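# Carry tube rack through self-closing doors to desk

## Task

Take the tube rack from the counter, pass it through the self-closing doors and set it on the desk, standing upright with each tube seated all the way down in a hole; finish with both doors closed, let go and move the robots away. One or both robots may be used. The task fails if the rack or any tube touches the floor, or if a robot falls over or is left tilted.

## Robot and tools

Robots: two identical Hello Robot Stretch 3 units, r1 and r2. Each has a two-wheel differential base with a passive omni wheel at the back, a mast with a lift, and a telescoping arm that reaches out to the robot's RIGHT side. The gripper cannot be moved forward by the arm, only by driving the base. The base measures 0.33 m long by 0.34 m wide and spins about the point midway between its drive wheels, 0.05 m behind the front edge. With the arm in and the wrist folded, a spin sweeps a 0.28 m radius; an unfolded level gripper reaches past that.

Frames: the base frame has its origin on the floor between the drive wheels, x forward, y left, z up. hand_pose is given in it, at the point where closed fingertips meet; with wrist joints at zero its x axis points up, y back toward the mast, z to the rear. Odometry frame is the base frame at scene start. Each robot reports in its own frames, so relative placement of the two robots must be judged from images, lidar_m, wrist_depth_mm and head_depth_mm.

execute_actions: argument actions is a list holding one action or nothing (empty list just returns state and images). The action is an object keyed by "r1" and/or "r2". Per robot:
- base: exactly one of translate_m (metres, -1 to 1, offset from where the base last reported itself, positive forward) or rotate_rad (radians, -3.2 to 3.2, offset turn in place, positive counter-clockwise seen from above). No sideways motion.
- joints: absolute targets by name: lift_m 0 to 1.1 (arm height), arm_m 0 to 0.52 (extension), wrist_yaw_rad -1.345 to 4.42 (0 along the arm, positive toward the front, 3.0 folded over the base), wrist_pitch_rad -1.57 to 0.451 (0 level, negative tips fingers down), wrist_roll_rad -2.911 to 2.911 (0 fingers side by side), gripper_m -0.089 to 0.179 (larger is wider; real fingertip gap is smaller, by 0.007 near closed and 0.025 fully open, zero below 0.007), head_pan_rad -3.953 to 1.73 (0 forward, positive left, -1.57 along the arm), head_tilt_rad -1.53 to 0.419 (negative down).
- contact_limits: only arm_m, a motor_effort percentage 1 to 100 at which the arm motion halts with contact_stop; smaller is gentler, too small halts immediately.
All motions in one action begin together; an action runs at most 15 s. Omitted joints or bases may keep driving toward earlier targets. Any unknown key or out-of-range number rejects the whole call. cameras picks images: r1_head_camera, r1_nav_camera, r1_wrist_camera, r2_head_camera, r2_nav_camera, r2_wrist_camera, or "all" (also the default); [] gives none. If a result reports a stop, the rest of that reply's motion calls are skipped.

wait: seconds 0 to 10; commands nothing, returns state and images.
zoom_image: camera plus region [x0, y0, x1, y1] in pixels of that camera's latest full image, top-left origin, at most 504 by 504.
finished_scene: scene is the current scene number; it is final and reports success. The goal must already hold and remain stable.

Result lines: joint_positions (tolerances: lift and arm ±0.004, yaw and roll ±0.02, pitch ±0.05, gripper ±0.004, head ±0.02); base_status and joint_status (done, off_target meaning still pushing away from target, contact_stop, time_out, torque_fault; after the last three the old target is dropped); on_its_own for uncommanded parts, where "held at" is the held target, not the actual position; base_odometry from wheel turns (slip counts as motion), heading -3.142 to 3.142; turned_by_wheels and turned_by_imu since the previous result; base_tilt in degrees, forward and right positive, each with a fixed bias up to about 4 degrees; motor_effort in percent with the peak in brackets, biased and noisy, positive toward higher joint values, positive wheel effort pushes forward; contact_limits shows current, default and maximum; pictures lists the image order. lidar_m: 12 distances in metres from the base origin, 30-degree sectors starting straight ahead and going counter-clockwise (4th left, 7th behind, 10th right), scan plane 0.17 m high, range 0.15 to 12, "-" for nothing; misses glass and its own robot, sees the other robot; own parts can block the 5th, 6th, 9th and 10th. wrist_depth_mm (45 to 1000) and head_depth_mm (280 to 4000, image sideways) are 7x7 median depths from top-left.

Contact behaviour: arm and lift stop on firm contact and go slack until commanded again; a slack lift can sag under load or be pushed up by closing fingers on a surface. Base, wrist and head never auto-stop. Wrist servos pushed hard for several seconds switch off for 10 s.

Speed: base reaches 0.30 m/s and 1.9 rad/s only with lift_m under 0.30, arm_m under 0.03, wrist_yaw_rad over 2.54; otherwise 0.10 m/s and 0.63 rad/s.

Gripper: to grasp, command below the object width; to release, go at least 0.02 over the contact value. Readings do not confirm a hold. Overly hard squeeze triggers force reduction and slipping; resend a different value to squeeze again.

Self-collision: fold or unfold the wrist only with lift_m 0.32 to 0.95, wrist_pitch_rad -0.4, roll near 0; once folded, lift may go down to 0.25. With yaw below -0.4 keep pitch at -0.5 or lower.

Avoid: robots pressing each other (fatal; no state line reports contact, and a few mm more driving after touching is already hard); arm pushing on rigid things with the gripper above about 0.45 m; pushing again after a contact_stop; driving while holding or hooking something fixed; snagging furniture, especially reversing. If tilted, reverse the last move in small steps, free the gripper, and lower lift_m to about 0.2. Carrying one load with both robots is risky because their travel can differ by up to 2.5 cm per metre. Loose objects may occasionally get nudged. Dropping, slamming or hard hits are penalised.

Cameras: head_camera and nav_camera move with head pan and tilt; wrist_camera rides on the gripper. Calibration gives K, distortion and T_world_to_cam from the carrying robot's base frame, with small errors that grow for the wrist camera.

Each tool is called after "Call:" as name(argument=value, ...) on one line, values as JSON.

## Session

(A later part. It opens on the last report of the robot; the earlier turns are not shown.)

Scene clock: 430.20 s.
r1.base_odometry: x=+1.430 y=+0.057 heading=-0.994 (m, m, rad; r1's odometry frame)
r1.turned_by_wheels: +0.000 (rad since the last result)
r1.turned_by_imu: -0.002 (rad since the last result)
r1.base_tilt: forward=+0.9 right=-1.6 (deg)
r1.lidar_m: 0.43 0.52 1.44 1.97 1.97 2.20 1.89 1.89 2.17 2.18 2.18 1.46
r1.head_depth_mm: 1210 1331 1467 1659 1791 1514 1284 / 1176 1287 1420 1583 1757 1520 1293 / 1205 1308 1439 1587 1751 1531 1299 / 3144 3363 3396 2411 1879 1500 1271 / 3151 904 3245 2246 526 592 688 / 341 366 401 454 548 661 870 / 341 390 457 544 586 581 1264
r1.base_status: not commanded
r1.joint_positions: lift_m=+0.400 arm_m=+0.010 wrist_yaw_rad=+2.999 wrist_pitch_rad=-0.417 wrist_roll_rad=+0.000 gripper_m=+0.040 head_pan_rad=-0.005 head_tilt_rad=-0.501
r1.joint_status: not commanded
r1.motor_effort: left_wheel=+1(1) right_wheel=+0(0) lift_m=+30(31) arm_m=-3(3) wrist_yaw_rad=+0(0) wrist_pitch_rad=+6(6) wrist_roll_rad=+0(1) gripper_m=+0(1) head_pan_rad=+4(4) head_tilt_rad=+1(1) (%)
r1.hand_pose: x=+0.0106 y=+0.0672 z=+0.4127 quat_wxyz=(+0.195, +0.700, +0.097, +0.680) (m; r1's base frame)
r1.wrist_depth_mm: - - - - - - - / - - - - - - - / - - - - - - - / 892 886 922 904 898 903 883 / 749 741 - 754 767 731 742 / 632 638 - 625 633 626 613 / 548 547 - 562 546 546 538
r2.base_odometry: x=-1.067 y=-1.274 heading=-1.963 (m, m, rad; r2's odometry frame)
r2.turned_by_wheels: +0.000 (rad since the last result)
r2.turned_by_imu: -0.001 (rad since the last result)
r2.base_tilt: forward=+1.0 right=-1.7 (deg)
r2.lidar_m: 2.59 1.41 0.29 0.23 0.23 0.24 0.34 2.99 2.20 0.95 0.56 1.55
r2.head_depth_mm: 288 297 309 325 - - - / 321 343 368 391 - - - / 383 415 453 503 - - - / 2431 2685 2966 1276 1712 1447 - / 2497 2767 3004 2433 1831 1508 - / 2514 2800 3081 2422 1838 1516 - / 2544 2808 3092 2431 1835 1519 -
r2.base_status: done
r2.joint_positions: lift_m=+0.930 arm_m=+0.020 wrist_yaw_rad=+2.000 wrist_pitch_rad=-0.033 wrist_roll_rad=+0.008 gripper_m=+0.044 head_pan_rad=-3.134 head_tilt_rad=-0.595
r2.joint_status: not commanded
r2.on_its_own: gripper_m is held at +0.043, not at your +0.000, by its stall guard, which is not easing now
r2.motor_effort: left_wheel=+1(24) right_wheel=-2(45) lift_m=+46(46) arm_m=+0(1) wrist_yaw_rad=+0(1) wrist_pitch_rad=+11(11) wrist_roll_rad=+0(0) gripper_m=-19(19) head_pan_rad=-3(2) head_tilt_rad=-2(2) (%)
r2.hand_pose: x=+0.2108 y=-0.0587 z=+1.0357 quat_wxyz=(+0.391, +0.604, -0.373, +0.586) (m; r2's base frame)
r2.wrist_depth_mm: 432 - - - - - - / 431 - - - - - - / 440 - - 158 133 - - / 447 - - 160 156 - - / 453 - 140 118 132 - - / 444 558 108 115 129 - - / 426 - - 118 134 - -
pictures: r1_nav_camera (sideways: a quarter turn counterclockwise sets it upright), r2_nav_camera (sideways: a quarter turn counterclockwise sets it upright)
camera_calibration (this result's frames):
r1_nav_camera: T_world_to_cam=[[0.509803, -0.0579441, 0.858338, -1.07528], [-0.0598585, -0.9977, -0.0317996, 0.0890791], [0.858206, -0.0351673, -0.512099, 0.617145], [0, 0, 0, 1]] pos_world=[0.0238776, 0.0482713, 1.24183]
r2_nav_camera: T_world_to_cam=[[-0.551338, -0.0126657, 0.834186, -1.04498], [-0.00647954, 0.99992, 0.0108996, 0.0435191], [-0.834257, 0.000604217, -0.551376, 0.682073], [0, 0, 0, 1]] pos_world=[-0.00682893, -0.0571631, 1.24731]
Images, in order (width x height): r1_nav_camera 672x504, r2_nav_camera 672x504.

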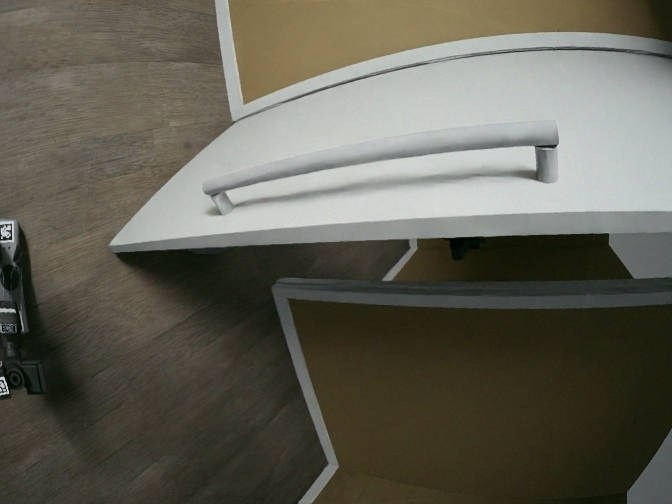

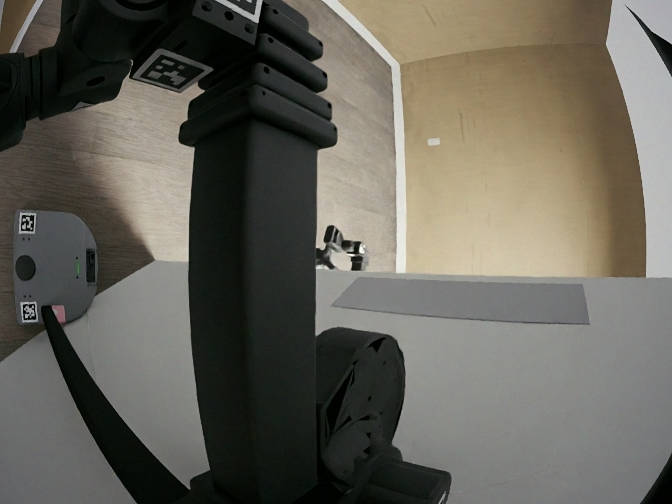

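Call:
execute_actions(actions=[{"r1":{"base":{"rotate_rad":-1.2}}}], cameras=[])

Call:
execute_actions(actions=[{"r1":{"base":{"translate_m":0.5}}}], cameras=[])

Call:
execute_actions(actions=[{"r1":{"base":{"rotate_rad":1.6}}}], cameras=["r1_nav_camera","r2_nav_camera"])

Scene clock: 440.37 s.
r1.base_odometry: x=+1.430 y=+0.057 heading=-2.194 (m, m, rad; r1's odometry frame)
r1.turned_by_wheels: -1.200 (rad since the last result)
r1.turned_by_imu: -1.199 (rad since the last result)
r1.base_tilt: forward=+0.9 right=-1.6 (deg)
r1.lidar_m: 2.18 1.62 0.45 0.43 1.34 1.98 1.97 2.11 1.92 1.89 2.03 2.21
r1.head_depth_mm: 1828 1969 2178 2314 1844 1514 1283 / 1828 1990 2204 2352 1839 1528 1287 / 1844 2004 2229 2368 1871 1532 1294 / 1862 2038 2238 2367 1875 1539 1305 / 1864 2050 2248 2398 1890 1549 1310 / 1886 2044 2238 2404 1899 1546 1311 / 1892 2070 2282 2414 1916 1558 1320
r1.base_status: done
r1.joint_positions: lift_m=+0.400 arm_m=+0.010 wrist_yaw_rad=+2.999 wrist_pitch_rad=-0.417 wrist_roll_rad=+0.000 gripper_m=+0.040 head_pan_rad=-0.005 head_tilt_rad=-0.501
r1.joint_status: not commanded
r1.motor_effort: left_wheel=+2(6) right_wheel=-2(4) lift_m=+30(30) arm_m=-3(3) wrist_yaw_rad=+0(1) wrist_pitch_rad=+7(6) wrist_roll_rad=+0(1) gripper_m=+1(0) head_pan_rad=+3(4) head_tilt_rad=+1(1) (%)
r1.hand_pose: x=+0.0106 y=+0.0672 z=+0.4127 quat_wxyz=(+0.195, +0.700, +0.097, +0.680) (m; r1's base frame)
r1.wrist_depth_mm: - - 831 496 - - - / - - 944 547 - - - / - - - 667 - - - / 908 922 920 746 900 892 887 / 759 755 - 714 758 744 751 / 638 626 - 628 627 632 621 / 550 547 - 559 541 551 547
r2.base_odometry: x=-1.067 y=-1.274 heading=-1.963 (m, m, rad; r2's odometry frame)
r2.turned_by_wheels: +0.000 (rad since the last result)
r2.turned_by_imu: +0.000 (rad since the last result)
r2.base_tilt: forward=+1.0 right=-1.7 (deg)
r2.lidar_m: 2.59 1.42 0.29 0.23 0.23 0.24 0.34 2.99 2.20 0.95 0.56 1.55
r2.head_depth_mm: 288 297 309 325 - - - / 321 343 368 391 - - - / 383 416 453 503 - - - / 2457 2711 2979 2313 1756 1469 - / 2502 2764 3059 2436 1832 1516 - / 2524 2800 3057 2431 1838 1514 - / 2526 2794 3117 2441 1821 1519 -
r2.base_status: not commanded
r2.joint_positions: lift_m=+0.930 arm_m=+0.020 wrist_yaw_rad=+2.000 wrist_pitch_rad=-0.033 wrist_roll_rad=+0.008 gripper_m=+0.044 head_pan_rad=-3.134 head_tilt_rad=-0.595
r2.joint_status: not commanded
r2.on_its_own: gripper_m is held at +0.043, not at your +0.000, by its stall guard, which is not easing now
r2.motor_effort: left_wheel=+1(1) right_wheel=-3(3) lift_m=+46(45) arm_m=+0(0) wrist_yaw_rad=+1(0) wrist_pitch_rad=+11(11) wrist_roll_rad=+0(0) gripper_m=-19(19) head_pan_rad=-2(3) head_tilt_rad=-2(2) (%)
r2.hand_pose: x=+0.2108 y=-0.0587 z=+1.0357 quat_wxyz=(+0.391, +0.604, -0.373, +0.586) (m; r2's base frame)
r2.wrist_depth_mm: 431 - - - - - - / 435 - - - - - - / 436 - - 159 133 - - / 445 - - 160 156 - - / 456 - 140 118 133 - - / 443 561 108 115 129 - - / 427 - - 118 134 - -
pictures: none
No camera images: the call's "cameras" was empty. Leave "cameras" out to get every camera's image.

Scene clock: 446.53 s.
r1.base_odometry: x=+1.138 y=-0.349 heading=-2.194 (m, m, rad; r1's odometry frame)
r1.turned_by_wheels: +0.000 (rad since the last result)
r1.turned_by_imu: +0.004 (rad since the last result)
r1.base_tilt: forward=+0.8 right=-1.6 (deg)
r1.lidar_m: 1.68 1.54 1.21 1.19 0.57 1.91 2.46 2.51 1.97 1.94 2.08 1.71
r1.head_depth_mm: 1401 1530 1683 1868 1838 1503 1281 / 1416 1536 1689 1888 1860 1518 1292 / 1413 1545 1701 1900 1859 1520 1290 / 1426 1558 1704 1899 1871 1537 1304 / 1442 1566 1731 1917 1892 1537 1312 / 1447 1576 1732 1936 1906 1559 1309 / 1452 1591 1759 1965 1920 1559 1314
r1.base_status: done
r1.joint_positions: lift_m=+0.400 arm_m=+0.010 wrist_yaw_rad=+2.999 wrist_pitch_rad=-0.417 wrist_roll_rad=+0.000 gripper_m=+0.040 head_pan_rad=-0.005 head_tilt_rad=-0.501
r1.joint_status: not commanded
r1.motor_effort: left_wheel=+1(7) right_wheel=-2(1) lift_m=+30(30) arm_m=-3(3) wrist_yaw_rad=+1(0) wrist_pitch_rad=+7(6) wrist_roll_rad=+1(0) gripper_m=+0(0) head_pan_rad=+4(3) head_tilt_rad=+0(0) (%)
r1.hand_pose: x=+0.0106 y=+0.0672 z=+0.4127 quat_wxyz=(+0.195, +0.700, +0.097, +0.680) (m; r1's base frame)
r1.wrist_depth_mm: 819 - - - - - - / 840 - - - - - - / 731 - - - - - - / 628 841 904 936 891 906 888 / 634 729 - 741 775 740 739 / 630 632 - 632 636 631 625 / 545 552 - 560 545 554 549
r2.base_odometry: x=-1.067 y=-1.274 heading=-1.963 (m, m, rad; r2's odometry frame)
r2.turned_by_wheels: +0.000 (rad since the last result)
r2.turned_by_imu: +0.000 (rad since the last result)
r2.base_tilt: forward=+0.9 right=-1.6 (deg)
r2.lidar_m: 2.59 1.41 0.29 0.23 0.23 0.24 0.34 0.87 2.20 0.95 0.56 1.56
r2.head_depth_mm: 288 297 309 325 - - - / 321 343 369 391 - - - / 384 416 454 502 - - - / 2462 2718 2998 2317 1767 1472 - / 2494 2794 3043 2443 1704 1365 - / 2533 2803 3072 1319 1149 1305 - / 2517 2727 2986 2227 1766 1509 -
r2.base_status: not commanded
r2.joint_positions: lift_m=+0.930 arm_m=+0.020 wrist_yaw_rad=+2.000 wrist_pitch_rad=-0.033 wrist_roll_rad=+0.008 gripper_m=+0.044 head_pan_rad=-3.134 head_tilt_rad=-0.595
r2.joint_status: not commanded
r2.on_its_own: gripper_m is held at +0.043, not at your +0.000, by its stall guard, which is not easing now
r2.motor_effort: left_wheel=+1(0) right_wheel=-2(2) lift_m=+45(45) arm_m=+0(1) wrist_yaw_rad=+1(0) wrist_pitch_rad=+11(11) wrist_roll_rad=+0(0) gripper_m=-19(19) head_pan_rad=-2(1) head_tilt_rad=-2(2) (%)
r2.hand_pose: x=+0.2108 y=-0.0587 z=+1.0357 quat_wxyz=(+0.391, +0.604, -0.373, +0.586) (m; r2's base frame)
r2.wrist_depth_mm: 432 - - - - - - / 432 - - - - - - / 438 - - 159 133 - - / 448 - - 160 156 - - / 455 - 140 118 133 - - / 444 555 108 115 129 - - / 427 - - 118 134 - -
pictures: none
No camera images: the call's "cameras" was empty. Leave "cameras" out to get every camera's image.

Scene clock: 450.00 s.
r1.base_odometry: x=+1.138 y=-0.349 heading=-0.594 (m, m, rad; r1's odometry frame)
r1.turned_by_wheels: +1.600 (rad since the last result)
r1.turned_by_imu: +1.596 (rad since the last result)
r1.base_tilt: forward=+0.8 right=-1.6 (deg)
r1.lidar_m: 1.19 0.57 1.99 2.47 2.44 1.96 1.94 2.11 1.69 1.68 1.51 1.21
r1.head_depth_mm: 990 1076 1183 1308 1472 1516 1279 / 995 1088 1186 1319 1487 1522 1288 / 3007 3273 3365 2315 1807 1527 1295 / 3036 3272 3417 2405 1884 1533 1302 / 3075 3326 3451 2428 1880 1465 1273 / 3082 867 3252 2448 1915 1366 1229 / 3077 1135 3284 2481 1916 1328 1234
r1.base_status: done
r1.joint_positions: lift_m=+0.400 arm_m=+0.010 wrist_yaw_rad=+2.999 wrist_pitch_rad=-0.417 wrist_roll_rad=+0.000 gripper_m=+0.040 head_pan_rad=-0.005 head_tilt_rad=-0.501
r1.joint_status: not commanded
r1.motor_effort: left_wheel=-2(6) right_wheel=+2(4) lift_m=+30(31) arm_m=-3(3) wrist_yaw_rad=+0(0) wrist_pitch_rad=+6(6) wrist_roll_rad=+1(1) gripper_m=+0(0) head_pan_rad=+3(3) head_tilt_rad=+1(1) (%)
r1.hand_pose: x=+0.0106 y=+0.0672 z=+0.4127 quat_wxyz=(+0.195, +0.700, +0.097, +0.680) (m; r1's base frame)
r1.wrist_depth_mm: - - - - - - 478 / - - - - - - 526 / - - - - - - 631 / 919 886 897 907 871 804 730 / 761 745 - 734 764 697 733 / 642 639 - 631 628 635 626 / 554 554 - 568 548 545 554
r2.base_odometry: x=-1.067 y=-1.274 heading=-1.963 (m, m, rad; r2's odometry frame)
r2.turned_by_wheels: +0.000 (rad since the last result)
r2.turned_by_imu: +0.000 (rad since the last result)
r2.base_tilt: forward=+1.0 right=-1.6 (deg)
r2.lidar_m: 2.59 1.41 0.29 0.23 0.23 0.24 0.34 1.01 2.20 0.95 0.56 1.55
r2.head_depth_mm: 288 297 309 325 - - - / 321 343 368 391 - - - / 383 416 453 504 - - - / 2440 2686 2968 2326 1774 1467 - / 2504 2764 3045 2424 1768 1473 - / 2451 2694 2963 1264 1502 1432 - / 2505 2814 3092 2225 1607 1426 -
r2.base_status: not commanded
r2.joint_positions: lift_m=+0.930 arm_m=+0.020 wrist_yaw_rad=+2.000 wrist_pitch_rad=-0.033 wrist_roll_rad=+0.008 gripper_m=+0.044 head_pan_rad=-3.134 head_tilt_rad=-0.595
r2.joint_status: not commanded
r2.on_its_own: gripper_m is held at +0.043, not at your +0.000, by its stall guard, which is not easing now
r2.motor_effort: left_wheel=+0(1) right_wheel=-2(3) lift_m=+45(45) arm_m=-1(1) wrist_yaw_rad=+0(0) wrist_pitch_rad=+11(11) wrist_roll_rad=+0(0) gripper_m=-19(19) head_pan_rad=-3(3) head_tilt_rad=-2(2) (%)
r2.hand_pose: x=+0.2108 y=-0.0587 z=+1.0357 quat_wxyz=(+0.391, +0.604, -0.373, +0.586) (m; r2's base frame)
r2.wrist_depth_mm: 432 - - - - - - / 432 - - - - - - / 437 - - 158 134 - - / 449 - - 160 155 - - / 453 - 140 118 133 - - / 443 557 108 115 129 - - / 427 - - 118 134 - -
pictures: r1_nav_camera (sideways: a quarter turn counterclockwise sets it upright), r2_nav_camera (sideways: a quarter turn counterclockwise sets it upright)
camera_calibration (this result's frames):
r1_nav_camera: T_world_to_cam=[[0.509803, -0.057944, 0.858337, -1.07528], [-0.0598584, -0.9977, -0.0317996, 0.0890791], [0.858206, -0.0351672, -0.512099, 0.617145], [0, 0, 0, 1]] pos_world=[0.0238776, 0.0482713, 1.24183]
r2_nav_camera: T_world_to_cam=[[-0.551338, -0.0126654, 0.834186, -1.04498], [-0.00647906, 0.99992, 0.0108996, 0.0435191], [-0.834257, 0.000604614, -0.551376, 0.682073], [0, 0, 0, 1]] pos_world=[-0.00682896, -0.0571631, 1.24731]
Images, in order (width x height): r1_nav_camera 672x504, r2_nav_camera 672x504.

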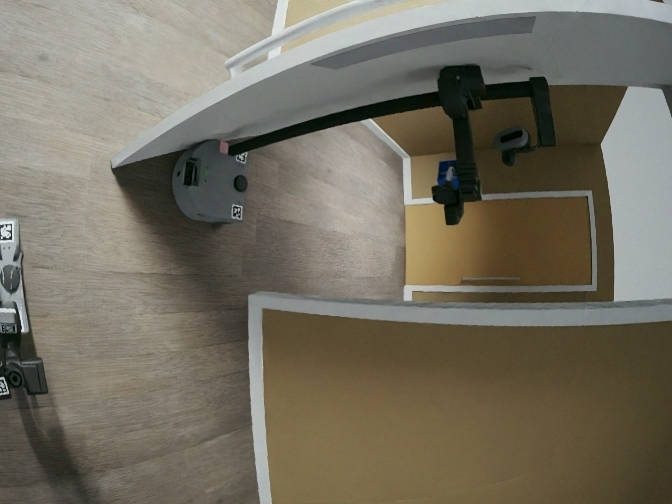

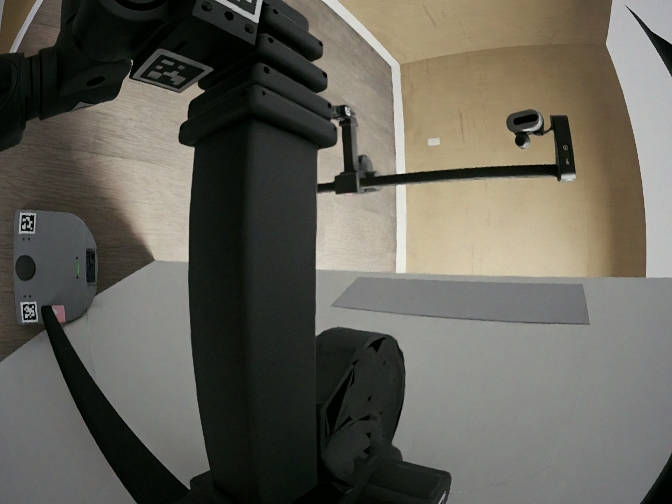

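Call:
execute_actions(actions=[{"r1":{"base":{"rotate_rad":0.25}}}], cameras=[])

Call:
execute_actions(actions=[{"r1":{"base":{"translate_m":0.5}}}], cameras=["r1_nav_camera","r2_nav_camera"])

Scene clock: 460.00 s.
r1.base_odometry: x=+1.138 y=-0.349 heading=-0.344 (m, m, rad; r1's odometry frame)
r1.turned_by_wheels: +0.250 (rad since the last result)
r1.turned_by_imu: +0.248 (rad since the last result)
r1.base_tilt: forward=+0.8 right=-1.6 (deg)
r1.lidar_m: 1.01 0.57 2.47 2.49 2.12 1.94 1.95 1.83 1.68 1.69 1.30 1.19
r1.head_depth_mm: 2916 3171 3281 2359 1847 1512 1286 / 3063 3305 3271 2369 1857 1512 1293 / 3117 884 3374 2411 1870 1456 1291 / 3194 958 3386 2412 1877 1354 1254 / 899 2889 3107 2455 1880 1359 1274 / 2434 847 1299 1196 1254 1264 1150 / 847 782 973 899 842 791 853
r1.base_status: done
r1.joint_positions: lift_m=+0.400 arm_m=+0.010 wrist_yaw_rad=+2.999 wrist_pitch_rad=-0.417 wrist_roll_rad=+0.000 gripper_m=+0.040 head_pan_rad=-0.005 head_tilt_rad=-0.501
r1.joint_status: not commanded
r1.motor_effort: left_wheel=-2(6) right_wheel=+2(5) lift_m=+30(31) arm_m=-3(3) wrist_yaw_rad=+0(1) wrist_pitch_rad=+6(7) wrist_roll_rad=+1(1) gripper_m=+0(0) head_pan_rad=+3(3) head_tilt_rad=+1(1) (%)
r1.hand_pose: x=+0.0106 y=+0.0672 z=+0.4127 quat_wxyz=(+0.195, +0.700, +0.097, +0.680) (m; r1's base frame)
r1.wrist_depth_mm: - - - - - - - / - - - - - - - / - - - - - - - / 915 894 900 885 899 875 854 / 751 746 - 752 769 733 595 / 627 615 - 642 634 614 627 / 552 558 - 567 542 557 538
r2.base_odometry: x=-1.067 y=-1.274 heading=-1.963 (m, m, rad; r2's odometry frame)
r2.turned_by_wheels: +0.000 (rad since the last result)
r2.turned_by_imu: +0.000 (rad since the last result)
r2.base_tilt: forward=+1.0 right=-1.7 (deg)
r2.lidar_m: 2.59 1.41 0.29 0.23 0.23 0.24 0.35 1.01 2.20 0.95 0.56 1.55
r2.head_depth_mm: 288 297 309 325 - - - / 321 343 369 391 - - - / 383 415 453 504 - - - / 2453 2715 2993 2327 1769 1471 - / 2499 2762 3054 2440 1836 1476 - / 2494 2701 2981 1272 1515 1431 - / 2467 2825 3135 2230 1501 1403 -
r2.base_status: not commanded
r2.joint_positions: lift_m=+0.930 arm_m=+0.020 wrist_yaw_rad=+2.000 wrist_pitch_rad=-0.033 wrist_roll_rad=+0.008 gripper_m=+0.044 head_pan_rad=-3.134 head_tilt_rad=-0.595
r2.joint_status: not commanded
r2.on_its_own: gripper_m is held at +0.043, not at your +0.000, by its stall guard, which is not easing now
r2.motor_effort: left_wheel=+1(1) right_wheel=-2(3) lift_m=+46(45) arm_m=-1(1) wrist_yaw_rad=+0(0) wrist_pitch_rad=+11(11) wrist_roll_rad=+0(0) gripper_m=-19(19) head_pan_rad=-2(2) head_tilt_rad=-2(2) (%)
r2.hand_pose: x=+0.2108 y=-0.0587 z=+1.0357 quat_wxyz=(+0.391, +0.604, -0.373, +0.586) (m; r2's base frame)
r2.wrist_depth_mm: 433 - - - - - - / 432 - - - - - - / 438 - - 159 133 - - / 448 - - 160 156 - - / 453 - 140 117 132 - - / 442 555 108 115 129 - - / 422 - - 118 134 - -
pictures: none
No camera images: the call's "cameras" was empty. Leave "cameras" out to get every camera's image.

Scene clock: 466.17 s.
r1.base_odometry: x=+1.609 y=-0.518 heading=-0.344 (m, m, rad; r1's odometry frame)
r1.turned_by_wheels: +0.000 (rad since the last result)
r1.turned_by_imu: +0.003 (rad since the last result)
r1.base_tilt: forward=+0.7 right=-1.4 (deg)
r1.lidar_m: 0.52 0.36 0.25 0.24 2.62 2.40 2.43 2.02 1.87 1.21 0.78 0.77
r1.head_depth_mm: 2571 2765 2935 436 1842 1502 1287 / 2639 2856 402 467 1848 1518 1291 / 2704 2902 385 2140 1860 1526 1292 / 2712 3014 377 2225 1876 1544 1300 / 424 2647 388 2338 1893 1549 1309 / 437 2170 405 2281 1847 1416 885 / 1785 1885 418 1013 636 740 835
r1.base_status: done
r1.joint_positions: lift_m=+0.400 arm_m=+0.010 wrist_yaw_rad=+2.999 wrist_pitch_rad=-0.417 wrist_roll_rad=+0.000 gripper_m=+0.040 head_pan_rad=-0.005 head_tilt_rad=-0.501
r1.joint_status: not commanded
r1.motor_effort: left_wheel=-3(4) right_wheel=+2(5) lift_m=+31(30) arm_m=-3(3) wrist_yaw_rad=+0(0) wrist_pitch_rad=+6(6) wrist_roll_rad=+1(1) gripper_m=+1(0) head_pan_rad=+4(3) head_tilt_rad=+1(1) (%)
r1.hand_pose: x=+0.0106 y=+0.0672 z=+0.4127 quat_wxyz=(+0.195, +0.700, +0.097, +0.680) (m; r1's base frame)
r1.wrist_depth_mm: - - - 276 292 311 339 / - - - 303 321 344 378 / - - - 342 361 390 424 / 901 891 897 381 404 447 494 / 734 740 - 433 461 508 522 / 628 630 - 515 562 546 439 / 551 552 - 549 551 466 394
r2.base_odometry: x=-1.067 y=-1.274 heading=-1.963 (m, m, rad; r2's odometry frame)
r2.turned_by_wheels: +0.000 (rad since the last result)
r2.turned_by_imu: +0.000 (rad since the last result)
r2.base_tilt: forward=+1.0 right=-1.7 (deg)
r2.lidar_m: 2.59 1.41 0.29 0.23 0.23 0.24 0.34 0.51 2.20 0.95 0.56 1.56
r2.head_depth_mm: 288 296 309 325 - - - / 321 343 368 391 - - - / 383 415 453 504 - - - / 2449 2710 2997 2310 1778 1476 - / 2498 2755 2974 2224 809 940 - / 487 548 2996 2313 922 1430 - / 2499 2794 3088 2425 1835 836 -
r2.base_status: not commanded
r2.joint_positions: lift_m=+0.930 arm_m=+0.020 wrist_yaw_rad=+2.000 wrist_pitch_rad=-0.033 wrist_roll_rad=+0.008 gripper_m=+0.044 head_pan_rad=-3.134 head_tilt_rad=-0.595
r2.joint_status: not commanded
r2.on_its_own: gripper_m is held at +0.043, not at your +0.000, by its stall guard, which is not easing now
r2.motor_effort: left_wheel=+1(0) right_wheel=-2(2) lift_m=+45(45) arm_m=+0(0) wrist_yaw_rad=+0(0) wrist_pitch_rad=+11(11) wrist_roll_rad=+0(0) gripper_m=-18(19) head_pan_rad=-2(2) head_tilt_rad=-2(2) (%)
r2.hand_pose: x=+0.2108 y=-0.0587 z=+1.0357 quat_wxyz=(+0.391, +0.604, -0.373, +0.586) (m; r2's base frame)
r2.wrist_depth_mm: 433 - - - - - - / 433 - - - - - - / 438 - - 158 133 - - / 451 - - 160 156 - - / 451 - 140 118 133 - - / 446 564 108 115 129 - - / 421 - - 118 134 - -
pictures: r1_nav_camera (sideways: a quarter turn counterclockwise sets it upright), r2_nav_camera (sideways: a quarter turn counterclockwise sets it upright)
camera_calibration (this result's frames):
r1_nav_camera: T_world_to_cam=[[0.509803, -0.057944, 0.858338, -1.07528], [-0.0598584, -0.9977, -0.0317996, 0.0890791], [0.858206, -0.0351672, -0.512099, 0.617144], [0, 0, 0, 1]] pos_world=[0.0238776, 0.0482713, 1.24183]
r2_nav_camera: T_world_to_cam=[[-0.551338, -0.0126654, 0.834186, -1.04498], [-0.00647906, 0.99992, 0.0108996, 0.0435191], [-0.834257, 0.000604614, -0.551376, 0.682073], [0, 0, 0, 1]] pos_world=[-0.00682896, -0.0571631, 1.24731]
Images, in order (width x height): r1_nav_camera 672x504, r2_nav_camera 672x504.

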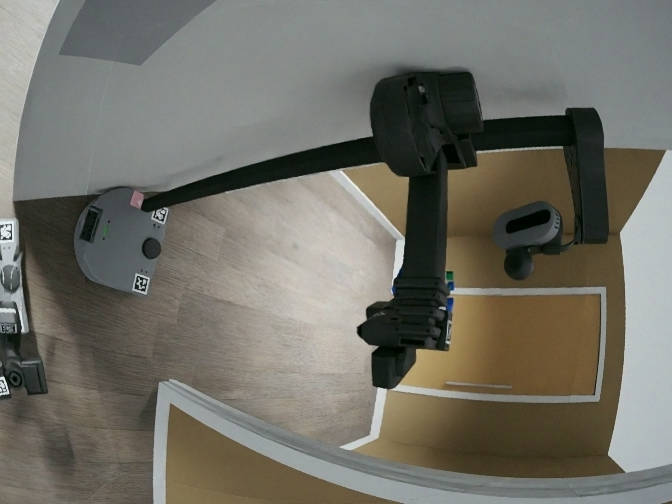

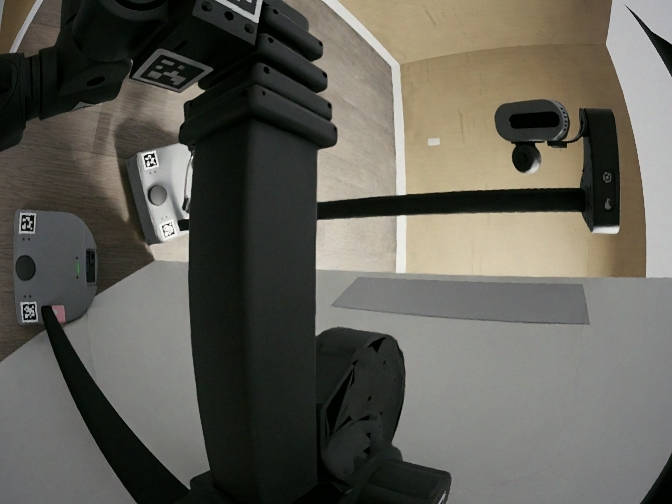

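Call:
execute_actions(actions=[{"r2":{"base":{"translate_m":0.7}}}], cameras=["r1_nav_camera"])

Call:
execute_actions(actions=[{"r1":{"base":{"translate_m":0.3}},"r2":{"base":{"translate_m":0.4}}}], cameras=["r1_nav_camera"])

Scene clock: 477.17 s.
r1.base_odometry: x=+1.609 y=-0.518 heading=-0.344 (m, m, rad; r1's odometry frame)
r1.turned_by_wheels: +0.000 (rad since the last result)
r1.turned_by_imu: -0.003 (rad since the last result)
r1.base_tilt: forward=+0.7 right=-1.4 (deg)
r1.lidar_m: 1.16 0.27 0.18 0.17 2.60 2.40 2.43 2.03 1.87 1.22 0.78 0.77
r1.head_depth_mm: 2529 1031 2936 2357 1838 1508 1281 / 2614 1303 3045 2371 1860 1412 1287 / 2706 2920 3147 2415 1851 1413 1293 / 955 1086 3041 2229 1759 1455 1298 / 2513 2679 2815 2460 1894 1542 1306 / 2115 2204 2310 2311 1848 1422 1227 / 1816 1874 1055 1020 894 801 725
r1.base_status: not commanded
r1.joint_positions: lift_m=+0.400 arm_m=+0.010 wrist_yaw_rad=+2.999 wrist_pitch_rad=-0.417 wrist_roll_rad=+0.000 gripper_m=+0.040 head_pan_rad=-0.005 head_tilt_rad=-0.501
r1.joint_status: not commanded
r1.motor_effort: left_wheel=-1(4) right_wheel=+1(4) lift_m=+30(30) arm_m=-3(3) wrist_yaw_rad=+0(0) wrist_pitch_rad=+7(6) wrist_roll_rad=+1(1) gripper_m=+0(0) head_pan_rad=+3(4) head_tilt_rad=+1(1) (%)
r1.hand_pose: x=+0.0106 y=+0.0672 z=+0.4127 quat_wxyz=(+0.195, +0.700, +0.097, +0.680) (m; r1's base frame)
r1.wrist_depth_mm: - - - 218 226 249 277 / - - - 239 249 277 314 / - - - 265 276 313 363 / 915 902 889 298 313 361 413 / 750 749 - 684 368 423 516 / 633 635 - 416 439 519 612 / 560 545 - 476 505 544 545
r2.base_odometry: x=-1.335 y=-1.921 heading=-1.963 (m, m, rad; r2's odometry frame)
r2.turned_by_wheels: +0.000 (rad since the last result)
r2.turned_by_imu: +0.002 (rad since the last result)
r2.base_tilt: forward=+1.0 right=-1.7 (deg)
r2.lidar_m: 1.90 1.40 1.03 0.99 0.52 0.57 0.77 2.99 0.60 1.09 1.14 1.56
r2.head_depth_mm: 635 675 719 760 - - - / 726 779 840 897 - - - / 852 924 1013 1121 - - - / 1074 1184 1321 1439 1627 1510 - / 1099 3436 3602 2148 1662 1511 - / 3109 3490 3626 2138 1732 1511 - / 3174 3505 3633 2436 1841 1509 -
r2.base_status: done
r2.joint_positions: lift_m=+0.930 arm_m=+0.020 wrist_yaw_rad=+2.000 wrist_pitch_rad=-0.033 wrist_roll_rad=+0.008 gripper_m=+0.044 head_pan_rad=-3.134 head_tilt_rad=-0.595
r2.joint_status: not commanded
r2.on_its_own: gripper_m is held at +0.043, not at your +0.000, by its stall guard, which is not easing now
r2.motor_effort: left_wheel=+0(4) right_wheel=+0(3) lift_m=+45(46) arm_m=+0(0) wrist_yaw_rad=+1(2) wrist_pitch_rad=+11(11) wrist_roll_rad=+0(0) gripper_m=-19(18) head_pan_rad=-3(2) head_tilt_rad=-2(2) (%)
r2.hand_pose: x=+0.2108 y=-0.0587 z=+1.0357 quat_wxyz=(+0.391, +0.604, -0.373, +0.586) (m; r2's base frame)
r2.wrist_depth_mm: 904 - - - - - - / 905 - - - - - - / 920 - - 159 133 - - / 955 - - 161 156 - - / 945 - 140 118 132 - - / 960 - 108 115 129 - - / 978 - - 118 134 - -
pictures: r1_nav_camera (sideways: a quarter turn counterclockwise sets it upright)
camera_calibration (this result's frames):
r1_nav_camera: T_world_to_cam=[[0.509916, -0.0579144, 0.858272, -1.0752], [-0.0598033, -0.997704, -0.0317926, 0.0890697], [0.858143, -0.035116, -0.512209, 0.617288], [0, 0, 0, 1]] pos_world=[0.0238671, 0.0482724, 1.24183]
Images, in order (width x height): r1_nav_camera 672x504.

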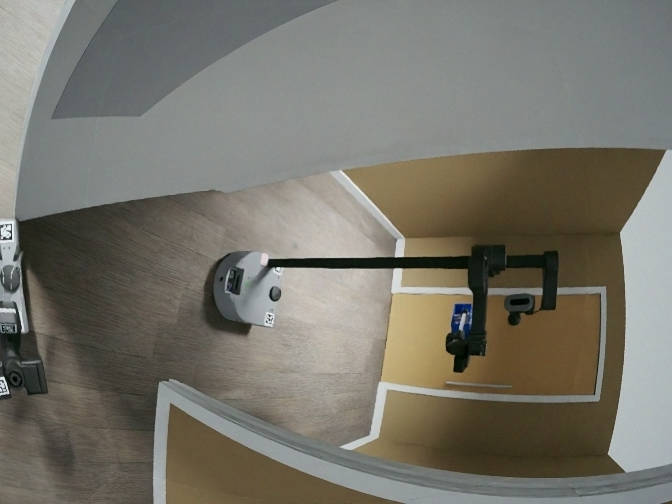

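Scene clock: 482.13 s.
r1.base_odometry: x=+1.891 y=-0.619 heading=-0.344 (m, m, rad; r1's odometry frame)
r1.turned_by_wheels: +0.000 (rad since the last result)
r1.turned_by_imu: +0.002 (rad since the last result)
r1.base_tilt: forward=+0.8 right=-1.4 (deg)
r1.lidar_m: 1.25 0.32 0.21 0.19 0.19 0.24 2.70 2.15 1.98 0.76 0.58 1.28
r1.head_depth_mm: 1085 2530 2769 2342 1837 1446 1285 / 2316 2605 2827 2372 1613 1443 1288 / 2425 2677 2867 2217 1706 1490 1293 / 2547 2778 2967 2428 1875 1537 1298 / 2279 2403 2558 2426 1878 1539 1304 / 1910 1993 2087 2169 1908 1550 1285 / 1650 1701 1790 1861 1842 965 882
r1.base_status: done
r1.joint_positions: lift_m=+0.400 arm_m=+0.010 wrist_yaw_rad=+2.999 wrist_pitch_rad=-0.417 wrist_roll_rad=+0.000 gripper_m=+0.040 head_pan_rad=-0.005 head_tilt_rad=-0.501
r1.joint_status: not commanded
r1.motor_effort: left_wheel=+0(12) right_wheel=+0(5) lift_m=+30(31) arm_m=-3(3) wrist_yaw_rad=+0(0) wrist_pitch_rad=+7(6) wrist_roll_rad=+1(1) gripper_m=+0(0) head_pan_rad=+3(4) head_tilt_rad=+1(1) (%)
r1.hand_pose: x=+0.0106 y=+0.0672 z=+0.4127 quat_wxyz=(+0.195, +0.700, +0.097, +0.680) (m; r1's base frame)
r1.wrist_depth_mm: 187 - 215 237 258 284 321 / 200 - 234 256 284 317 361 / 217 - 257 284 318 363 413 / 234 250 284 314 360 418 494 / 259 275 - 349 418 493 603 / 284 312 - 410 498 592 623 / 316 341 - 485 534 557 561
r2.base_odometry: x=-1.488 y=-2.290 heading=-1.963 (m, m, rad; r2's odometry frame)
r2.turned_by_wheels: +0.000 (rad since the last result)
r2.turned_by_imu: +0.001 (rad since the last result)
r2.base_tilt: forward=+0.9 right=-1.7 (deg)
r2.lidar_m: 1.50 1.40 1.03 0.99 1.02 0.83 1.04 0.89 1.04 1.10 1.14 1.55
r2.head_depth_mm: 873 926 992 1049 - - - / 992 1071 1154 1234 - - - / 1145 1256 1383 1537 - - - / 1179 3733 1615 1842 1717 1510 - / 3475 3889 3584 1877 1716 1511 - / 3521 3886 3627 2430 1843 1512 - / 3522 3918 3640 2433 1772 1276 -
r2.base_status: done
r2.joint_positions: lift_m=+0.930 arm_m=+0.020 wrist_yaw_rad=+2.000 wrist_pitch_rad=-0.033 wrist_roll_rad=+0.008 gripper_m=+0.044 head_pan_rad=-3.134 head_tilt_rad=-0.595
r2.joint_status: not commanded
r2.on_its_own: gripper_m is held at +0.043, not at your +0.000, by its stall guard, which is not easing now
r2.motor_effort: left_wheel=+0(3) right_wheel=+0(4) lift_m=+45(45) arm_m=-1(1) wrist_yaw_rad=+0(0) wrist_pitch_rad=+11(11) wrist_roll_rad=+0(0) gripper_m=-19(19) head_pan_rad=-2(2) head_tilt_rad=-2(2) (%)
r2.hand_pose: x=+0.2108 y=-0.0587 z=+1.0357 quat_wxyz=(+0.391, +0.604, -0.373, +0.586) (m; r2's base frame)
r2.wrist_depth_mm: 897 - - - - - - / 909 - - - - - - / 923 - - 160 133 - - / 947 - - 161 156 - - / 938 - 140 118 132 - - / 964 - 108 115 129 - - / 959 - - 118 134 - -
pictures: r1_nav_camera (sideways: a quarter turn counterclockwise sets it upright)
camera_calibration (this result's frames):
r1_nav_camera: T_world_to_cam=[[0.509908, -0.0579141, 0.858277, -1.07521], [-0.0598026, -0.997704, -0.0317931, 0.0890704], [0.858148, -0.0351156, -0.5122, 0.617277], [0, 0, 0, 1]] pos_world=[0.0238676, 0.0482724, 1.24183]
Images, in order (width x height): r1_nav_camera 672x504.

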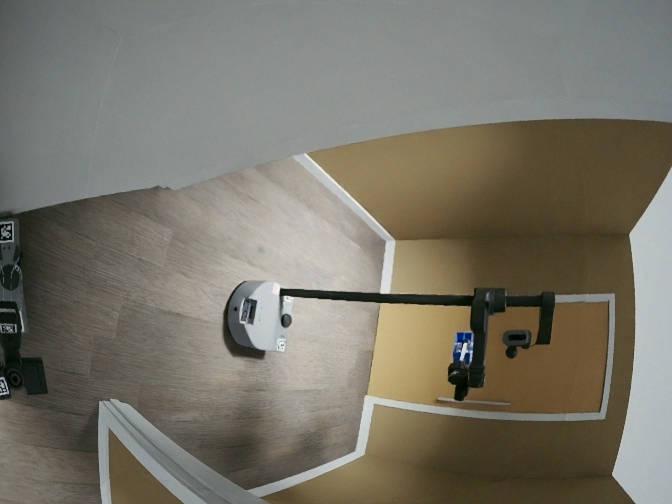

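Call:
execute_actions(actions=[{"r1":{"base":{"translate_m":0.4}},"r2":{"base":{"rotate_rad":-1.35},"joints":{"head_pan_rad":0,"head_tilt_rad":-0.4}}}], cameras=[])

Call:
execute_actions(actions=[{"r1":{"base":{"translate_m":0.35}},"r2":{"base":{"translate_m":0.6}}}], cameras=[])

Call:
execute_actions(actions=[{"r2":{"base":{"rotate_rad":1.63}}}], cameras=["r1_nav_camera","r2_nav_camera"])

Scene clock: 491.63 s.
r1.base_odometry: x=+2.268 y=-0.754 heading=-0.344 (m, m, rad; r1's odometry frame)
r1.turned_by_wheels: +0.000 (rad since the last result)
r1.turned_by_imu: +0.002 (rad since the last result)
r1.base_tilt: forward=+0.9 right=-1.5 (deg)
r1.lidar_m: 1.62 0.42 0.25 0.21 0.21 0.24 0.39 2.32 0.58 0.52 1.40 0.90
r1.head_depth_mm: 839 746 2292 2177 1794 1399 1201 / 2005 875 2469 2362 1794 1332 1208 / 2158 2341 2581 2404 1881 1408 1240 / 2211 2377 2610 2407 1885 1530 1298 / 1956 2066 2175 2246 1881 1540 1307 / 1639 1717 1801 1895 1844 1548 1308 / 1407 1465 1527 1593 1671 1564 1330
r1.base_status: done
r1.joint_positions: lift_m=+0.400 arm_m=+0.010 wrist_yaw_rad=+2.999 wrist_pitch_rad=-0.417 wrist_roll_rad=+0.000 gripper_m=+0.040 head_pan_rad=-0.005 head_tilt_rad=-0.501
r1.joint_status: not commanded
r1.motor_effort: left_wheel=+0(6) right_wheel=-2(3) lift_m=+30(30) arm_m=-3(3) wrist_yaw_rad=+0(0) wrist_pitch_rad=+7(6) wrist_roll_rad=+1(1) gripper_m=+0(1) head_pan_rad=+3(3) head_tilt_rad=+1(1) (%)
r1.hand_pose: x=+0.0106 y=+0.0672 z=+0.4127 quat_wxyz=(+0.195, +0.700, +0.097, +0.680) (m; r1's base frame)
r1.wrist_depth_mm: 189 - 236 263 302 361 788 / 204 - 252 292 334 407 908 / 218 - 281 323 382 446 - / 235 255 308 361 432 516 879 / 256 280 - 392 531 687 743 / 279 312 - 459 607 632 635 / 303 343 - 532 548 548 546
r2.base_odometry: x=-1.488 y=-2.290 heading=+2.970 (m, m, rad; r2's odometry frame)
r2.turned_by_wheels: -1.350 (rad since the last result)
r2.turned_by_imu: -1.332 (rad since the last result)
r2.base_tilt: forward=+1.0 right=-1.7 (deg)
r2.lidar_m: 1.10 1.25 1.50 1.50 1.17 0.99 0.99 0.84 0.83 0.89 0.88 1.10
r2.head_depth_mm: 874 931 995 1073 1159 1253 - / 897 960 1026 1108 1205 1308 - / 925 987 1060 1148 1248 1342 - / 951 1022 1096 1194 1300 1415 297 / 982 1055 1139 1236 1357 1505 1417 / 1012 1091 1176 1288 1418 1558 1385 / 1047 1132 1226 1344 1488 1608 1377
r2.base_status: done
r2.joint_positions: lift_m=+0.930 arm_m=+0.020 wrist_yaw_rad=+2.000 wrist_pitch_rad=-0.033 wrist_roll_rad=+0.008 gripper_m=+0.044 head_pan_rad=-0.007 head_tilt_rad=-0.408
r2.joint_status: all done
r2.on_its_own: gripper_m is held at +0.043, not at your +0.000, by its stall guard, which is not easing now
r2.motor_effort: left_wheel=+2(6) right_wheel=-2(6) lift_m=+46(46) arm_m=-1(1) wrist_yaw_rad=-1(0) wrist_pitch_rad=+11(11) wrist_roll_rad=+0(0) gripper_m=-19(19) head_pan_rad=+1(33) head_tilt_rad=+3(17) (%)
r2.hand_pose: x=+0.2108 y=-0.0587 z=+1.0357 quat_wxyz=(+0.391, +0.604, -0.373, +0.586) (m; r2's base frame)
r2.wrist_depth_mm: - - - - 990 849 728 / - - - - - 853 740 / - - - 158 133 885 767 / - - - 160 156 904 774 / - - 132 118 133 904 790 / - - 108 115 129 907 804 / - - - 118 134 982 822
pictures: none
No camera images: the call's "cameras" was empty. Leave "cameras" out to get every camera's image.

Scene clock: 498.60 s.
r1.base_odometry: x=+2.597 y=-0.872 heading=-0.344 (m, m, rad; r1's odometry frame)
r1.turned_by_wheels: +0.000 (rad since the last result)
r1.turned_by_imu: +0.002 (rad since the last result)
r1.base_tilt: forward=+0.8 right=-1.5 (deg)
r1.lidar_m: 1.39 0.92 0.85 0.29 0.26 0.26 0.28 0.43 0.66 1.25 1.01 2.11
r1.head_depth_mm: 1764 1906 2078 2226 1832 1509 1284 / 1803 1958 2143 2285 1850 1524 1292 / 1867 2036 2216 2366 1863 1525 1297 / 1914 2072 2269 2317 1884 1543 1298 / 1678 1769 1867 2000 1901 1559 1310 / 1403 1471 1541 1621 1719 1552 1315 / 1209 1259 1306 1368 1428 1473 1318
r1.base_status: done
r1.joint_positions: lift_m=+0.400 arm_m=+0.010 wrist_yaw_rad=+2.999 wrist_pitch_rad=-0.417 wrist_roll_rad=+0.000 gripper_m=+0.040 head_pan_rad=-0.005 head_tilt_rad=-0.501
r1.joint_status: not commanded
r1.motor_effort: left_wheel=-3(6) right_wheel=-2(21) lift_m=+31(31) arm_m=-3(3) wrist_yaw_rad=+0(0) wrist_pitch_rad=+6(7) wrist_roll_rad=+0(1) gripper_m=-1(0) head_pan_rad=+3(3) head_tilt_rad=+1(1) (%)
r1.hand_pose: x=+0.0106 y=+0.0672 z=+0.4127 quat_wxyz=(+0.195, +0.700, +0.097, +0.680) (m; r1's base frame)
r1.wrist_depth_mm: 229 - 314 554 824 757 733 / 243 - 338 612 892 834 809 / 255 - 376 665 962 887 858 / 264 303 423 714 926 892 882 / 276 326 - 618 782 739 736 / 288 359 - 619 628 612 635 / 301 361 - 561 551 544 536
r2.base_odometry: x=-2.079 y=-2.188 heading=+2.970 (m, m, rad; r2's odometry frame)
r2.turned_by_wheels: +0.000 (rad since the last result)
r2.turned_by_imu: +0.002 (rad since the last result)
r2.base_tilt: forward=+1.0 right=-1.6 (deg)
r2.lidar_m: 0.52 0.59 0.99 1.35 1.55 1.57 1.57 1.01 0.85 0.85 0.61 0.52
r2.head_depth_mm: 389 414 443 476 516 555 - / 400 427 457 493 536 581 - / 412 440 473 511 556 598 - / 424 454 490 531 579 631 297 / 437 470 507 550 604 667 746 / 451 485 526 573 630 700 787 / 466 502 547 598 659 738 833
r2.base_status: done
r2.joint_positions: lift_m=+0.930 arm_m=+0.020 wrist_yaw_rad=+2.000 wrist_pitch_rad=-0.033 wrist_roll_rad=+0.008 gripper_m=+0.044 head_pan_rad=-0.007 head_tilt_rad=-0.408
r2.joint_status: not commanded
r2.on_its_own: gripper_m is held at +0.043, not at your +0.000, by its stall guard, which is not easing now
r2.motor_effort: left_wheel=+2(5) right_wheel=-3(3) lift_m=+46(46) arm_m=-1(1) wrist_yaw_rad=+0(0) wrist_pitch_rad=+11(11) wrist_roll_rad=+0(0) gripper_m=-19(19) head_pan_rad=+3(2) head_tilt_rad=+2(3) (%)
r2.hand_pose: x=+0.2108 y=-0.0587 z=+1.0357 quat_wxyz=(+0.391, +0.604, -0.373, +0.586) (m; r2's base frame)
r2.wrist_depth_mm: - 927 667 516 419 352 307 / - 968 685 529 430 358 311 / - - 713 160 134 370 316 / - - 738 161 156 377 323 / - - 140 117 132 381 328 / - - 108 115 129 374 333 / - - 527 118 134 413 339
pictures: none
No camera images: the call's "cameras" was empty. Leave "cameras" out to get every camera's image.

Scene clock: 502.17 s.
r1.base_odometry: x=+2.597 y=-0.872 heading=-0.344 (m, m, rad; r1's odometry frame)
r1.turned_by_wheels: +0.000 (rad since the last result)
r1.turned_by_imu: -0.001 (rad since the last result)
r1.base_tilt: forward=+0.8 right=-1.5 (deg)
r1.lidar_m: 1.38 0.92 0.85 0.29 0.26 0.26 0.28 0.43 0.66 1.25 0.87 2.11
r1.head_depth_mm: 1747 1902 2058 2221 1841 1509 1287 / 1803 1958 2145 2297 1844 1514 1288 / 1847 2028 2237 2370 1867 1528 1297 / 1909 2069 2271 2314 1886 1537 1299 / 1669 1769 1879 1992 1891 1539 1307 / 1397 1466 1541 1622 1716 1555 1314 / 1216 1254 1313 1374 1441 1472 1315
r1.base_status: not commanded
r1.joint_positions: lift_m=+0.400 arm_m=+0.010 wrist_yaw_rad=+2.999 wrist_pitch_rad=-0.417 wrist_roll_rad=+0.000 gripper_m=+0.040 head_pan_rad=-0.005 head_tilt_rad=-0.501
r1.joint_status: not commanded
r1.motor_effort: left_wheel=-2(3) right_wheel=-1(2) lift_m=+30(30) arm_m=-3(3) wrist_yaw_rad=+0(0) wrist_pitch_rad=+6(7) wrist_roll_rad=+1(1) gripper_m=+0(0) head_pan_rad=+3(4) head_tilt_rad=+1(1) (%)
r1.hand_pose: x=+0.0106 y=+0.0672 z=+0.4127 quat_wxyz=(+0.195, +0.700, +0.097, +0.680) (m; r1's base frame)
r1.wrist_depth_mm: 229 - 312 545 819 764 739 / 243 - 340 600 895 851 770 / 255 - 381 657 984 910 858 / 265 305 417 721 909 900 907 / 276 330 - 620 779 731 749 / 289 360 - 616 625 622 621 / 303 358 - 568 552 551 551
r2.base_odometry: x=-2.079 y=-2.188 heading=-1.683 (m, m, rad; r2's odometry frame)
r2.turned_by_wheels: +1.630 (rad since the last result)
r2.turned_by_imu: +1.608 (rad since the last result)
r2.base_tilt: forward=+1.0 right=-1.6 (deg)
r2.lidar_m: 1.35 1.61 1.57 1.57 1.20 0.85 0.87 0.59 0.52 0.52 0.61 1.10
r2.head_depth_mm: 1092 1164 1245 1338 1444 1561 - / 1137 1211 1286 1387 1512 1614 - / 1174 1256 1351 1457 1584 1673 - / 1221 1312 1406 1527 1670 1728 297 / 1267 1362 1473 1607 1760 1733 1423 / 1315 1421 1541 1670 1845 1728 1375 / 1362 1476 1608 1767 1959 1724 1376
r2.base_status: done
r2.joint_positions: lift_m=+0.930 arm_m=+0.020 wrist_yaw_rad=+2.000 wrist_pitch_rad=-0.033 wrist_roll_rad=+0.008 gripper_m=+0.044 head_pan_rad=-0.007 head_tilt_rad=-0.408
r2.joint_status: not commanded
r2.on_its_own: gripper_m is held at +0.043, not at your +0.000, by its stall guard, which is not easing now
r2.motor_effort: left_wheel=-1(4) right_wheel=+3(6) lift_m=+46(45) arm_m=-1(1) wrist_yaw_rad=+0(1) wrist_pitch_rad=+11(11) wrist_roll_rad=+0(0) gripper_m=-19(19) head_pan_rad=+2(2) head_tilt_rad=+3(2) (%)
r2.hand_pose: x=+0.2108 y=-0.0588 z=+1.0357 quat_wxyz=(+0.391, +0.604, -0.373, +0.586) (m; r2's base frame)
r2.wrist_depth_mm: - - - - - - 917 / - - - - - - 935 / - - - 159 134 - 956 / - - - 160 156 - 961 / - - 140 117 133 - 984 / - - 108 115 129 - - / - - - 118 134 - -
pictures: r1_nav_camera (sideways: a quarter turn counterclockwise sets it upright), r2_nav_camera (sideways: a quarter turn counterclockwise sets it upright)
camera_calibration (this result's frames):
r1_nav_camera: T_world_to_cam=[[0.509908, -0.0579143, 0.858277, -1.07521], [-0.0598029, -0.997704, -0.0317931, 0.0890704], [0.858148, -0.0351159, -0.5122, 0.617277], [0, 0, 0, 1]] pos_world=[0.0238676, 0.0482724, 1.24183]
r2_nav_camera: T_world_to_cam=[[0.386916, 0.00589951, 0.922096, -1.16536], [-0.00990654, -0.999895, 0.0105541, 0.0439872], [0.922062, -0.0132183, -0.386817, 0.457236], [0, 0, 0, 1]] pos_world=[0.0297331, 0.0569016, 1.25098]
Images, in order (width x height): r1_nav_camera 672x504, r2_nav_camera 672x504.

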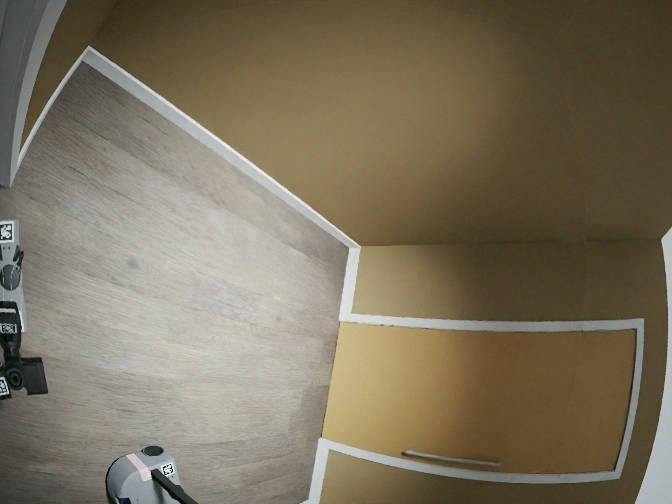

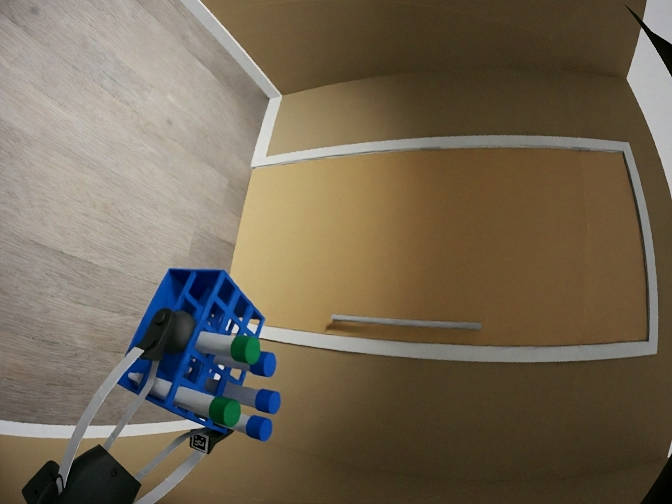

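Call:
execute_actions(actions=[{"r1":{"base":{"translate_m":0.2}}}], cameras=[])

Call:
execute_actions(actions=[{"r1":{"base":{"rotate_rad":-0.42},"joints":{"lift_m":0.9,"head_tilt_rad":-0.2}}}], cameras=["r1_nav_camera","r1_head_camera"])

Scene clock: 509.40 s.
r1.base_odometry: x=+2.785 y=-0.939 heading=-0.344 (m, m, rad; r1's odometry frame)
r1.turned_by_wheels: +0.000 (rad since the last result)
r1.turned_by_imu: +0.000 (rad since the last result)
r1.base_tilt: forward=+0.8 right=-1.5 (deg)
r1.lidar_m: 1.26 0.84 0.77 0.49 0.37 0.38 0.38 0.48 0.80 0.81 1.68 1.92
r1.head_depth_mm: 1598 1732 1887 2073 1842 1513 1287 / 1645 1793 1955 2126 1845 1519 1287 / 1698 1853 2027 2222 1855 1520 1294 / 1739 1897 2057 2210 1891 1536 1301 / 1508 1603 1695 1807 1805 1546 1305 / 1267 1328 1399 1470 1547 1516 1315 / 1095 1138 1184 1237 1295 1356 1313
r1.base_status: done
r1.joint_positions: lift_m=+0.400 arm_m=+0.010 wrist_yaw_rad=+2.999 wrist_pitch_rad=-0.417 wrist_roll_rad=+0.000 gripper_m=+0.040 head_pan_rad=-0.005 head_tilt_rad=-0.501
r1.joint_status: not commanded
r1.motor_effort: left_wheel=-2(4) right_wheel=+1(4) lift_m=+30(30) arm_m=-3(3) wrist_yaw_rad=+0(0) wrist_pitch_rad=+6(6) wrist_roll_rad=+1(0) gripper_m=+0(0) head_pan_rad=+3(4) head_tilt_rad=+1(1) (%)
r1.hand_pose: x=+0.0106 y=+0.0672 z=+0.4127 quat_wxyz=(+0.195, +0.700, +0.097, +0.680) (m; r1's base frame)
r1.wrist_depth_mm: 290 - 632 777 726 692 673 / 309 - 662 857 824 780 716 / 342 - 725 963 875 828 776 / 372 384 743 910 897 856 811 / 412 435 - 744 762 736 747 / 436 503 - 621 637 623 632 / 440 539 - 563 550 554 560
r2.base_odometry: x=-2.079 y=-2.188 heading=-1.683 (m, m, rad; r2's odometry frame)
r2.turned_by_wheels: +0.000 (rad since the last result)
r2.turned_by_imu: +0.000 (rad since the last result)
r2.base_tilt: forward=+1.0 right=-1.6 (deg)
r2.lidar_m: 1.35 1.61 1.57 1.58 0.94 0.85 0.86 0.59 0.52 0.52 0.61 1.10
r2.head_depth_mm: 1096 1165 1242 1341 1443 1554 - / 1136 1207 1292 1391 1510 1618 - / 1179 1258 1349 1465 1592 1674 - / 1219 1310 1405 1532 1670 1740 297 / 1266 1358 1466 1591 1754 1727 1425 / 1317 1422 1547 1680 1852 1728 1375 / 1364 1472 1609 1770 1972 1729 1375
r2.base_status: not commanded
r2.joint_positions: lift_m=+0.930 arm_m=+0.020 wrist_yaw_rad=+2.000 wrist_pitch_rad=-0.033 wrist_roll_rad=+0.008 gripper_m=+0.044 head_pan_rad=-0.007 head_tilt_rad=-0.408
r2.joint_status: not commanded
r2.on_its_own: gripper_m is held at +0.043, not at your +0.000, by its stall guard, which is not easing now
r2.motor_effort: left_wheel=-1(2) right_wheel=+3(2) lift_m=+45(45) arm_m=-1(1) wrist_yaw_rad=+0(1) wrist_pitch_rad=+11(11) wrist_roll_rad=+0(0) gripper_m=-19(18) head_pan_rad=+3(3) head_tilt_rad=+2(3) (%)
r2.hand_pose: x=+0.2108 y=-0.0588 z=+1.0357 quat_wxyz=(+0.391, +0.604, -0.373, +0.586) (m; r2's base frame)
r2.wrist_depth_mm: - - - - - - 905 / - - - - - - 935 / - - - 158 133 - 958 / - - - 160 156 - 983 / - - 140 117 133 - 990 / - - 108 115 130 - - / - - - 118 134 - -
pictures: none
No camera images: the call's "cameras" was empty. Leave "cameras" out to get every camera's image.

Scene clock: 514.77 s.
r1.base_odometry: x=+2.785 y=-0.939 heading=-0.764 (m, m, rad; r1's odometry frame)
r1.turned_by_wheels: -0.420 (rad since the last result)
r1.turned_by_imu: -0.420 (rad since the last result)
r1.base_tilt: forward=+0.8 right=-1.6 (deg)
r1.lidar_m: 1.92 1.12 0.80 0.77 0.44 0.35 0.38 0.39 0.53 1.10 0.81 1.84
r1.head_depth_mm: 1703 1791 1859 1960 2053 2068 1622 / 1700 1763 1852 1939 2043 2068 1628 / 1684 1764 1854 1946 2028 2102 1648 / 1685 1760 1837 1935 2037 2087 1653 / 1681 1752 1830 1919 2014 2088 1653 / 1667 1735 1824 1901 2025 2077 1664 / 1671 1747 1800 1903 1984 2075 1678
r1.base_status: done
r1.joint_positions: lift_m=+0.899 arm_m=+0.010 wrist_yaw_rad=+2.999 wrist_pitch_rad=-0.417 wrist_roll_rad=+0.000 gripper_m=+0.040 head_pan_rad=-0.005 head_tilt_rad=-0.211
r1.joint_status: all done
r1.motor_effort: left_wheel=+2(6) right_wheel=-2(5) lift_m=+39(42) arm_m=-3(3) wrist_yaw_rad=+0(0) wrist_pitch_rad=+6(6) wrist_roll_rad=+0(1) gripper_m=+0(0) head_pan_rad=+4(3) head_tilt_rad=+7(40) (%)
r1.hand_pose: x=+0.0106 y=+0.0672 z=+0.9123 quat_wxyz=(+0.195, +0.700, +0.097, +0.680) (m; r1's base frame)
r1.wrist_depth_mm: 467 - 737 793 814 861 928 / 482 - 797 882 914 942 - / 478 - 912 983 998 - - / 464 637 - - - - - / 448 673 - - - - - / 437 682 - - - - - / 409 600 - - - - -
r2.base_odometry: x=-2.079 y=-2.188 heading=-1.683 (m, m, rad; r2's odometry frame)
r2.turned_by_wheels: +0.000 (rad since the last result)
r2.turned_by_imu: +0.000 (rad since the last result)
r2.base_tilt: forward=+0.8 right=-1.6 (deg)
r2.lidar_m: 1.35 1.61 1.57 1.57 0.94 0.85 0.87 0.59 0.52 0.52 0.61 1.10
r2.head_depth_mm: 1094 1164 1246 1337 1444 1553 - / 1135 1207 1293 1392 1508 1619 - / 1176 1260 1350 1462 1591 1678 - / 1221 1311 1410 1527 1667 1727 297 / 1268 1362 1473 1597 1761 1736 1417 / 1318 1418 1543 1676 1849 1735 1378 / 1365 1473 1608 1767 1971 1729 1374
r2.base_status: not commanded
r2.joint_positions: lift_m=+0.930 arm_m=+0.020 wrist_yaw_rad=+2.000 wrist_pitch_rad=-0.033 wrist_roll_rad=+0.008 gripper_m=+0.044 head_pan_rad=-0.007 head_tilt_rad=-0.408
r2.joint_status: not commanded
r2.on_its_own: gripper_m is held at +0.043, not at your +0.000, by its stall guard, which is not easing now
r2.motor_effort: left_wheel=-2(2) right_wheel=+2(2) lift_m=+45(46) arm_m=+0(1) wrist_yaw_rad=+0(1) wrist_pitch_rad=+11(11) wrist_roll_rad=+0(0) gripper_m=-19(19) head_pan_rad=+3(4) head_tilt_rad=+3(3) (%)
r2.hand_pose: x=+0.2108 y=-0.0588 z=+1.0357 quat_wxyz=(+0.391, +0.604, -0.373, +0.586) (m; r2's base frame)
r2.wrist_depth_mm: - - - - - - 897 / - - - - - - 937 / - - - 158 133 - 948 / - - - 160 156 - 969 / - - 140 117 132 - 977 / - - 108 115 129 - - / - - - 118 134 - -
pictures: r1_head_camera (sideways: a quarter turn clockwise sets it upright), r1_nav_camera (sideways: a quarter turn counterclockwise sets it upright)
camera_calibration (this result's frames):
r1_head_camera: T_world_to_cam=[[-0.240513, 0.0319572, -0.97012, 1.28538], [0.00324669, 0.999479, 0.0321194, -0.0411615], [0.97064, 0.00457547, -0.240492, 0.266321], [0, 0, 0, 1]] pos_world=[0.050784, -0.00115573, 1.31235]
r1_nav_camera: T_world_to_cam=[[0.242966, -0.0564688, 0.96839, -1.21728], [-0.048434, -0.997765, -0.0460298, 0.10755], [0.968825, -0.0357193, -0.245159, 0.269087], [0, 0, 0, 1]] pos_world=[0.0402692, 0.0481834, 1.24972]
Images, in order (width x height): r1_head_camera 896x504, r1_nav_camera 672x504.

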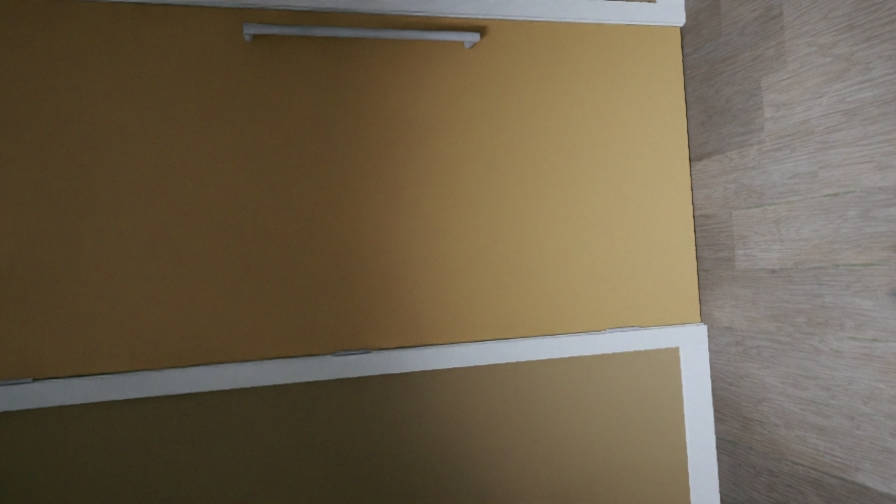

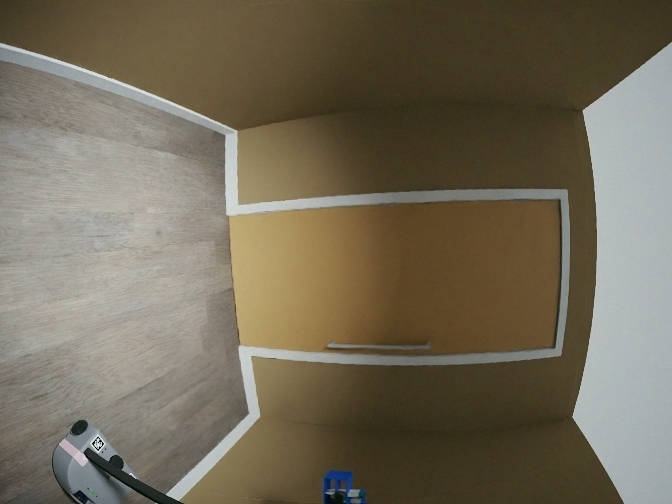

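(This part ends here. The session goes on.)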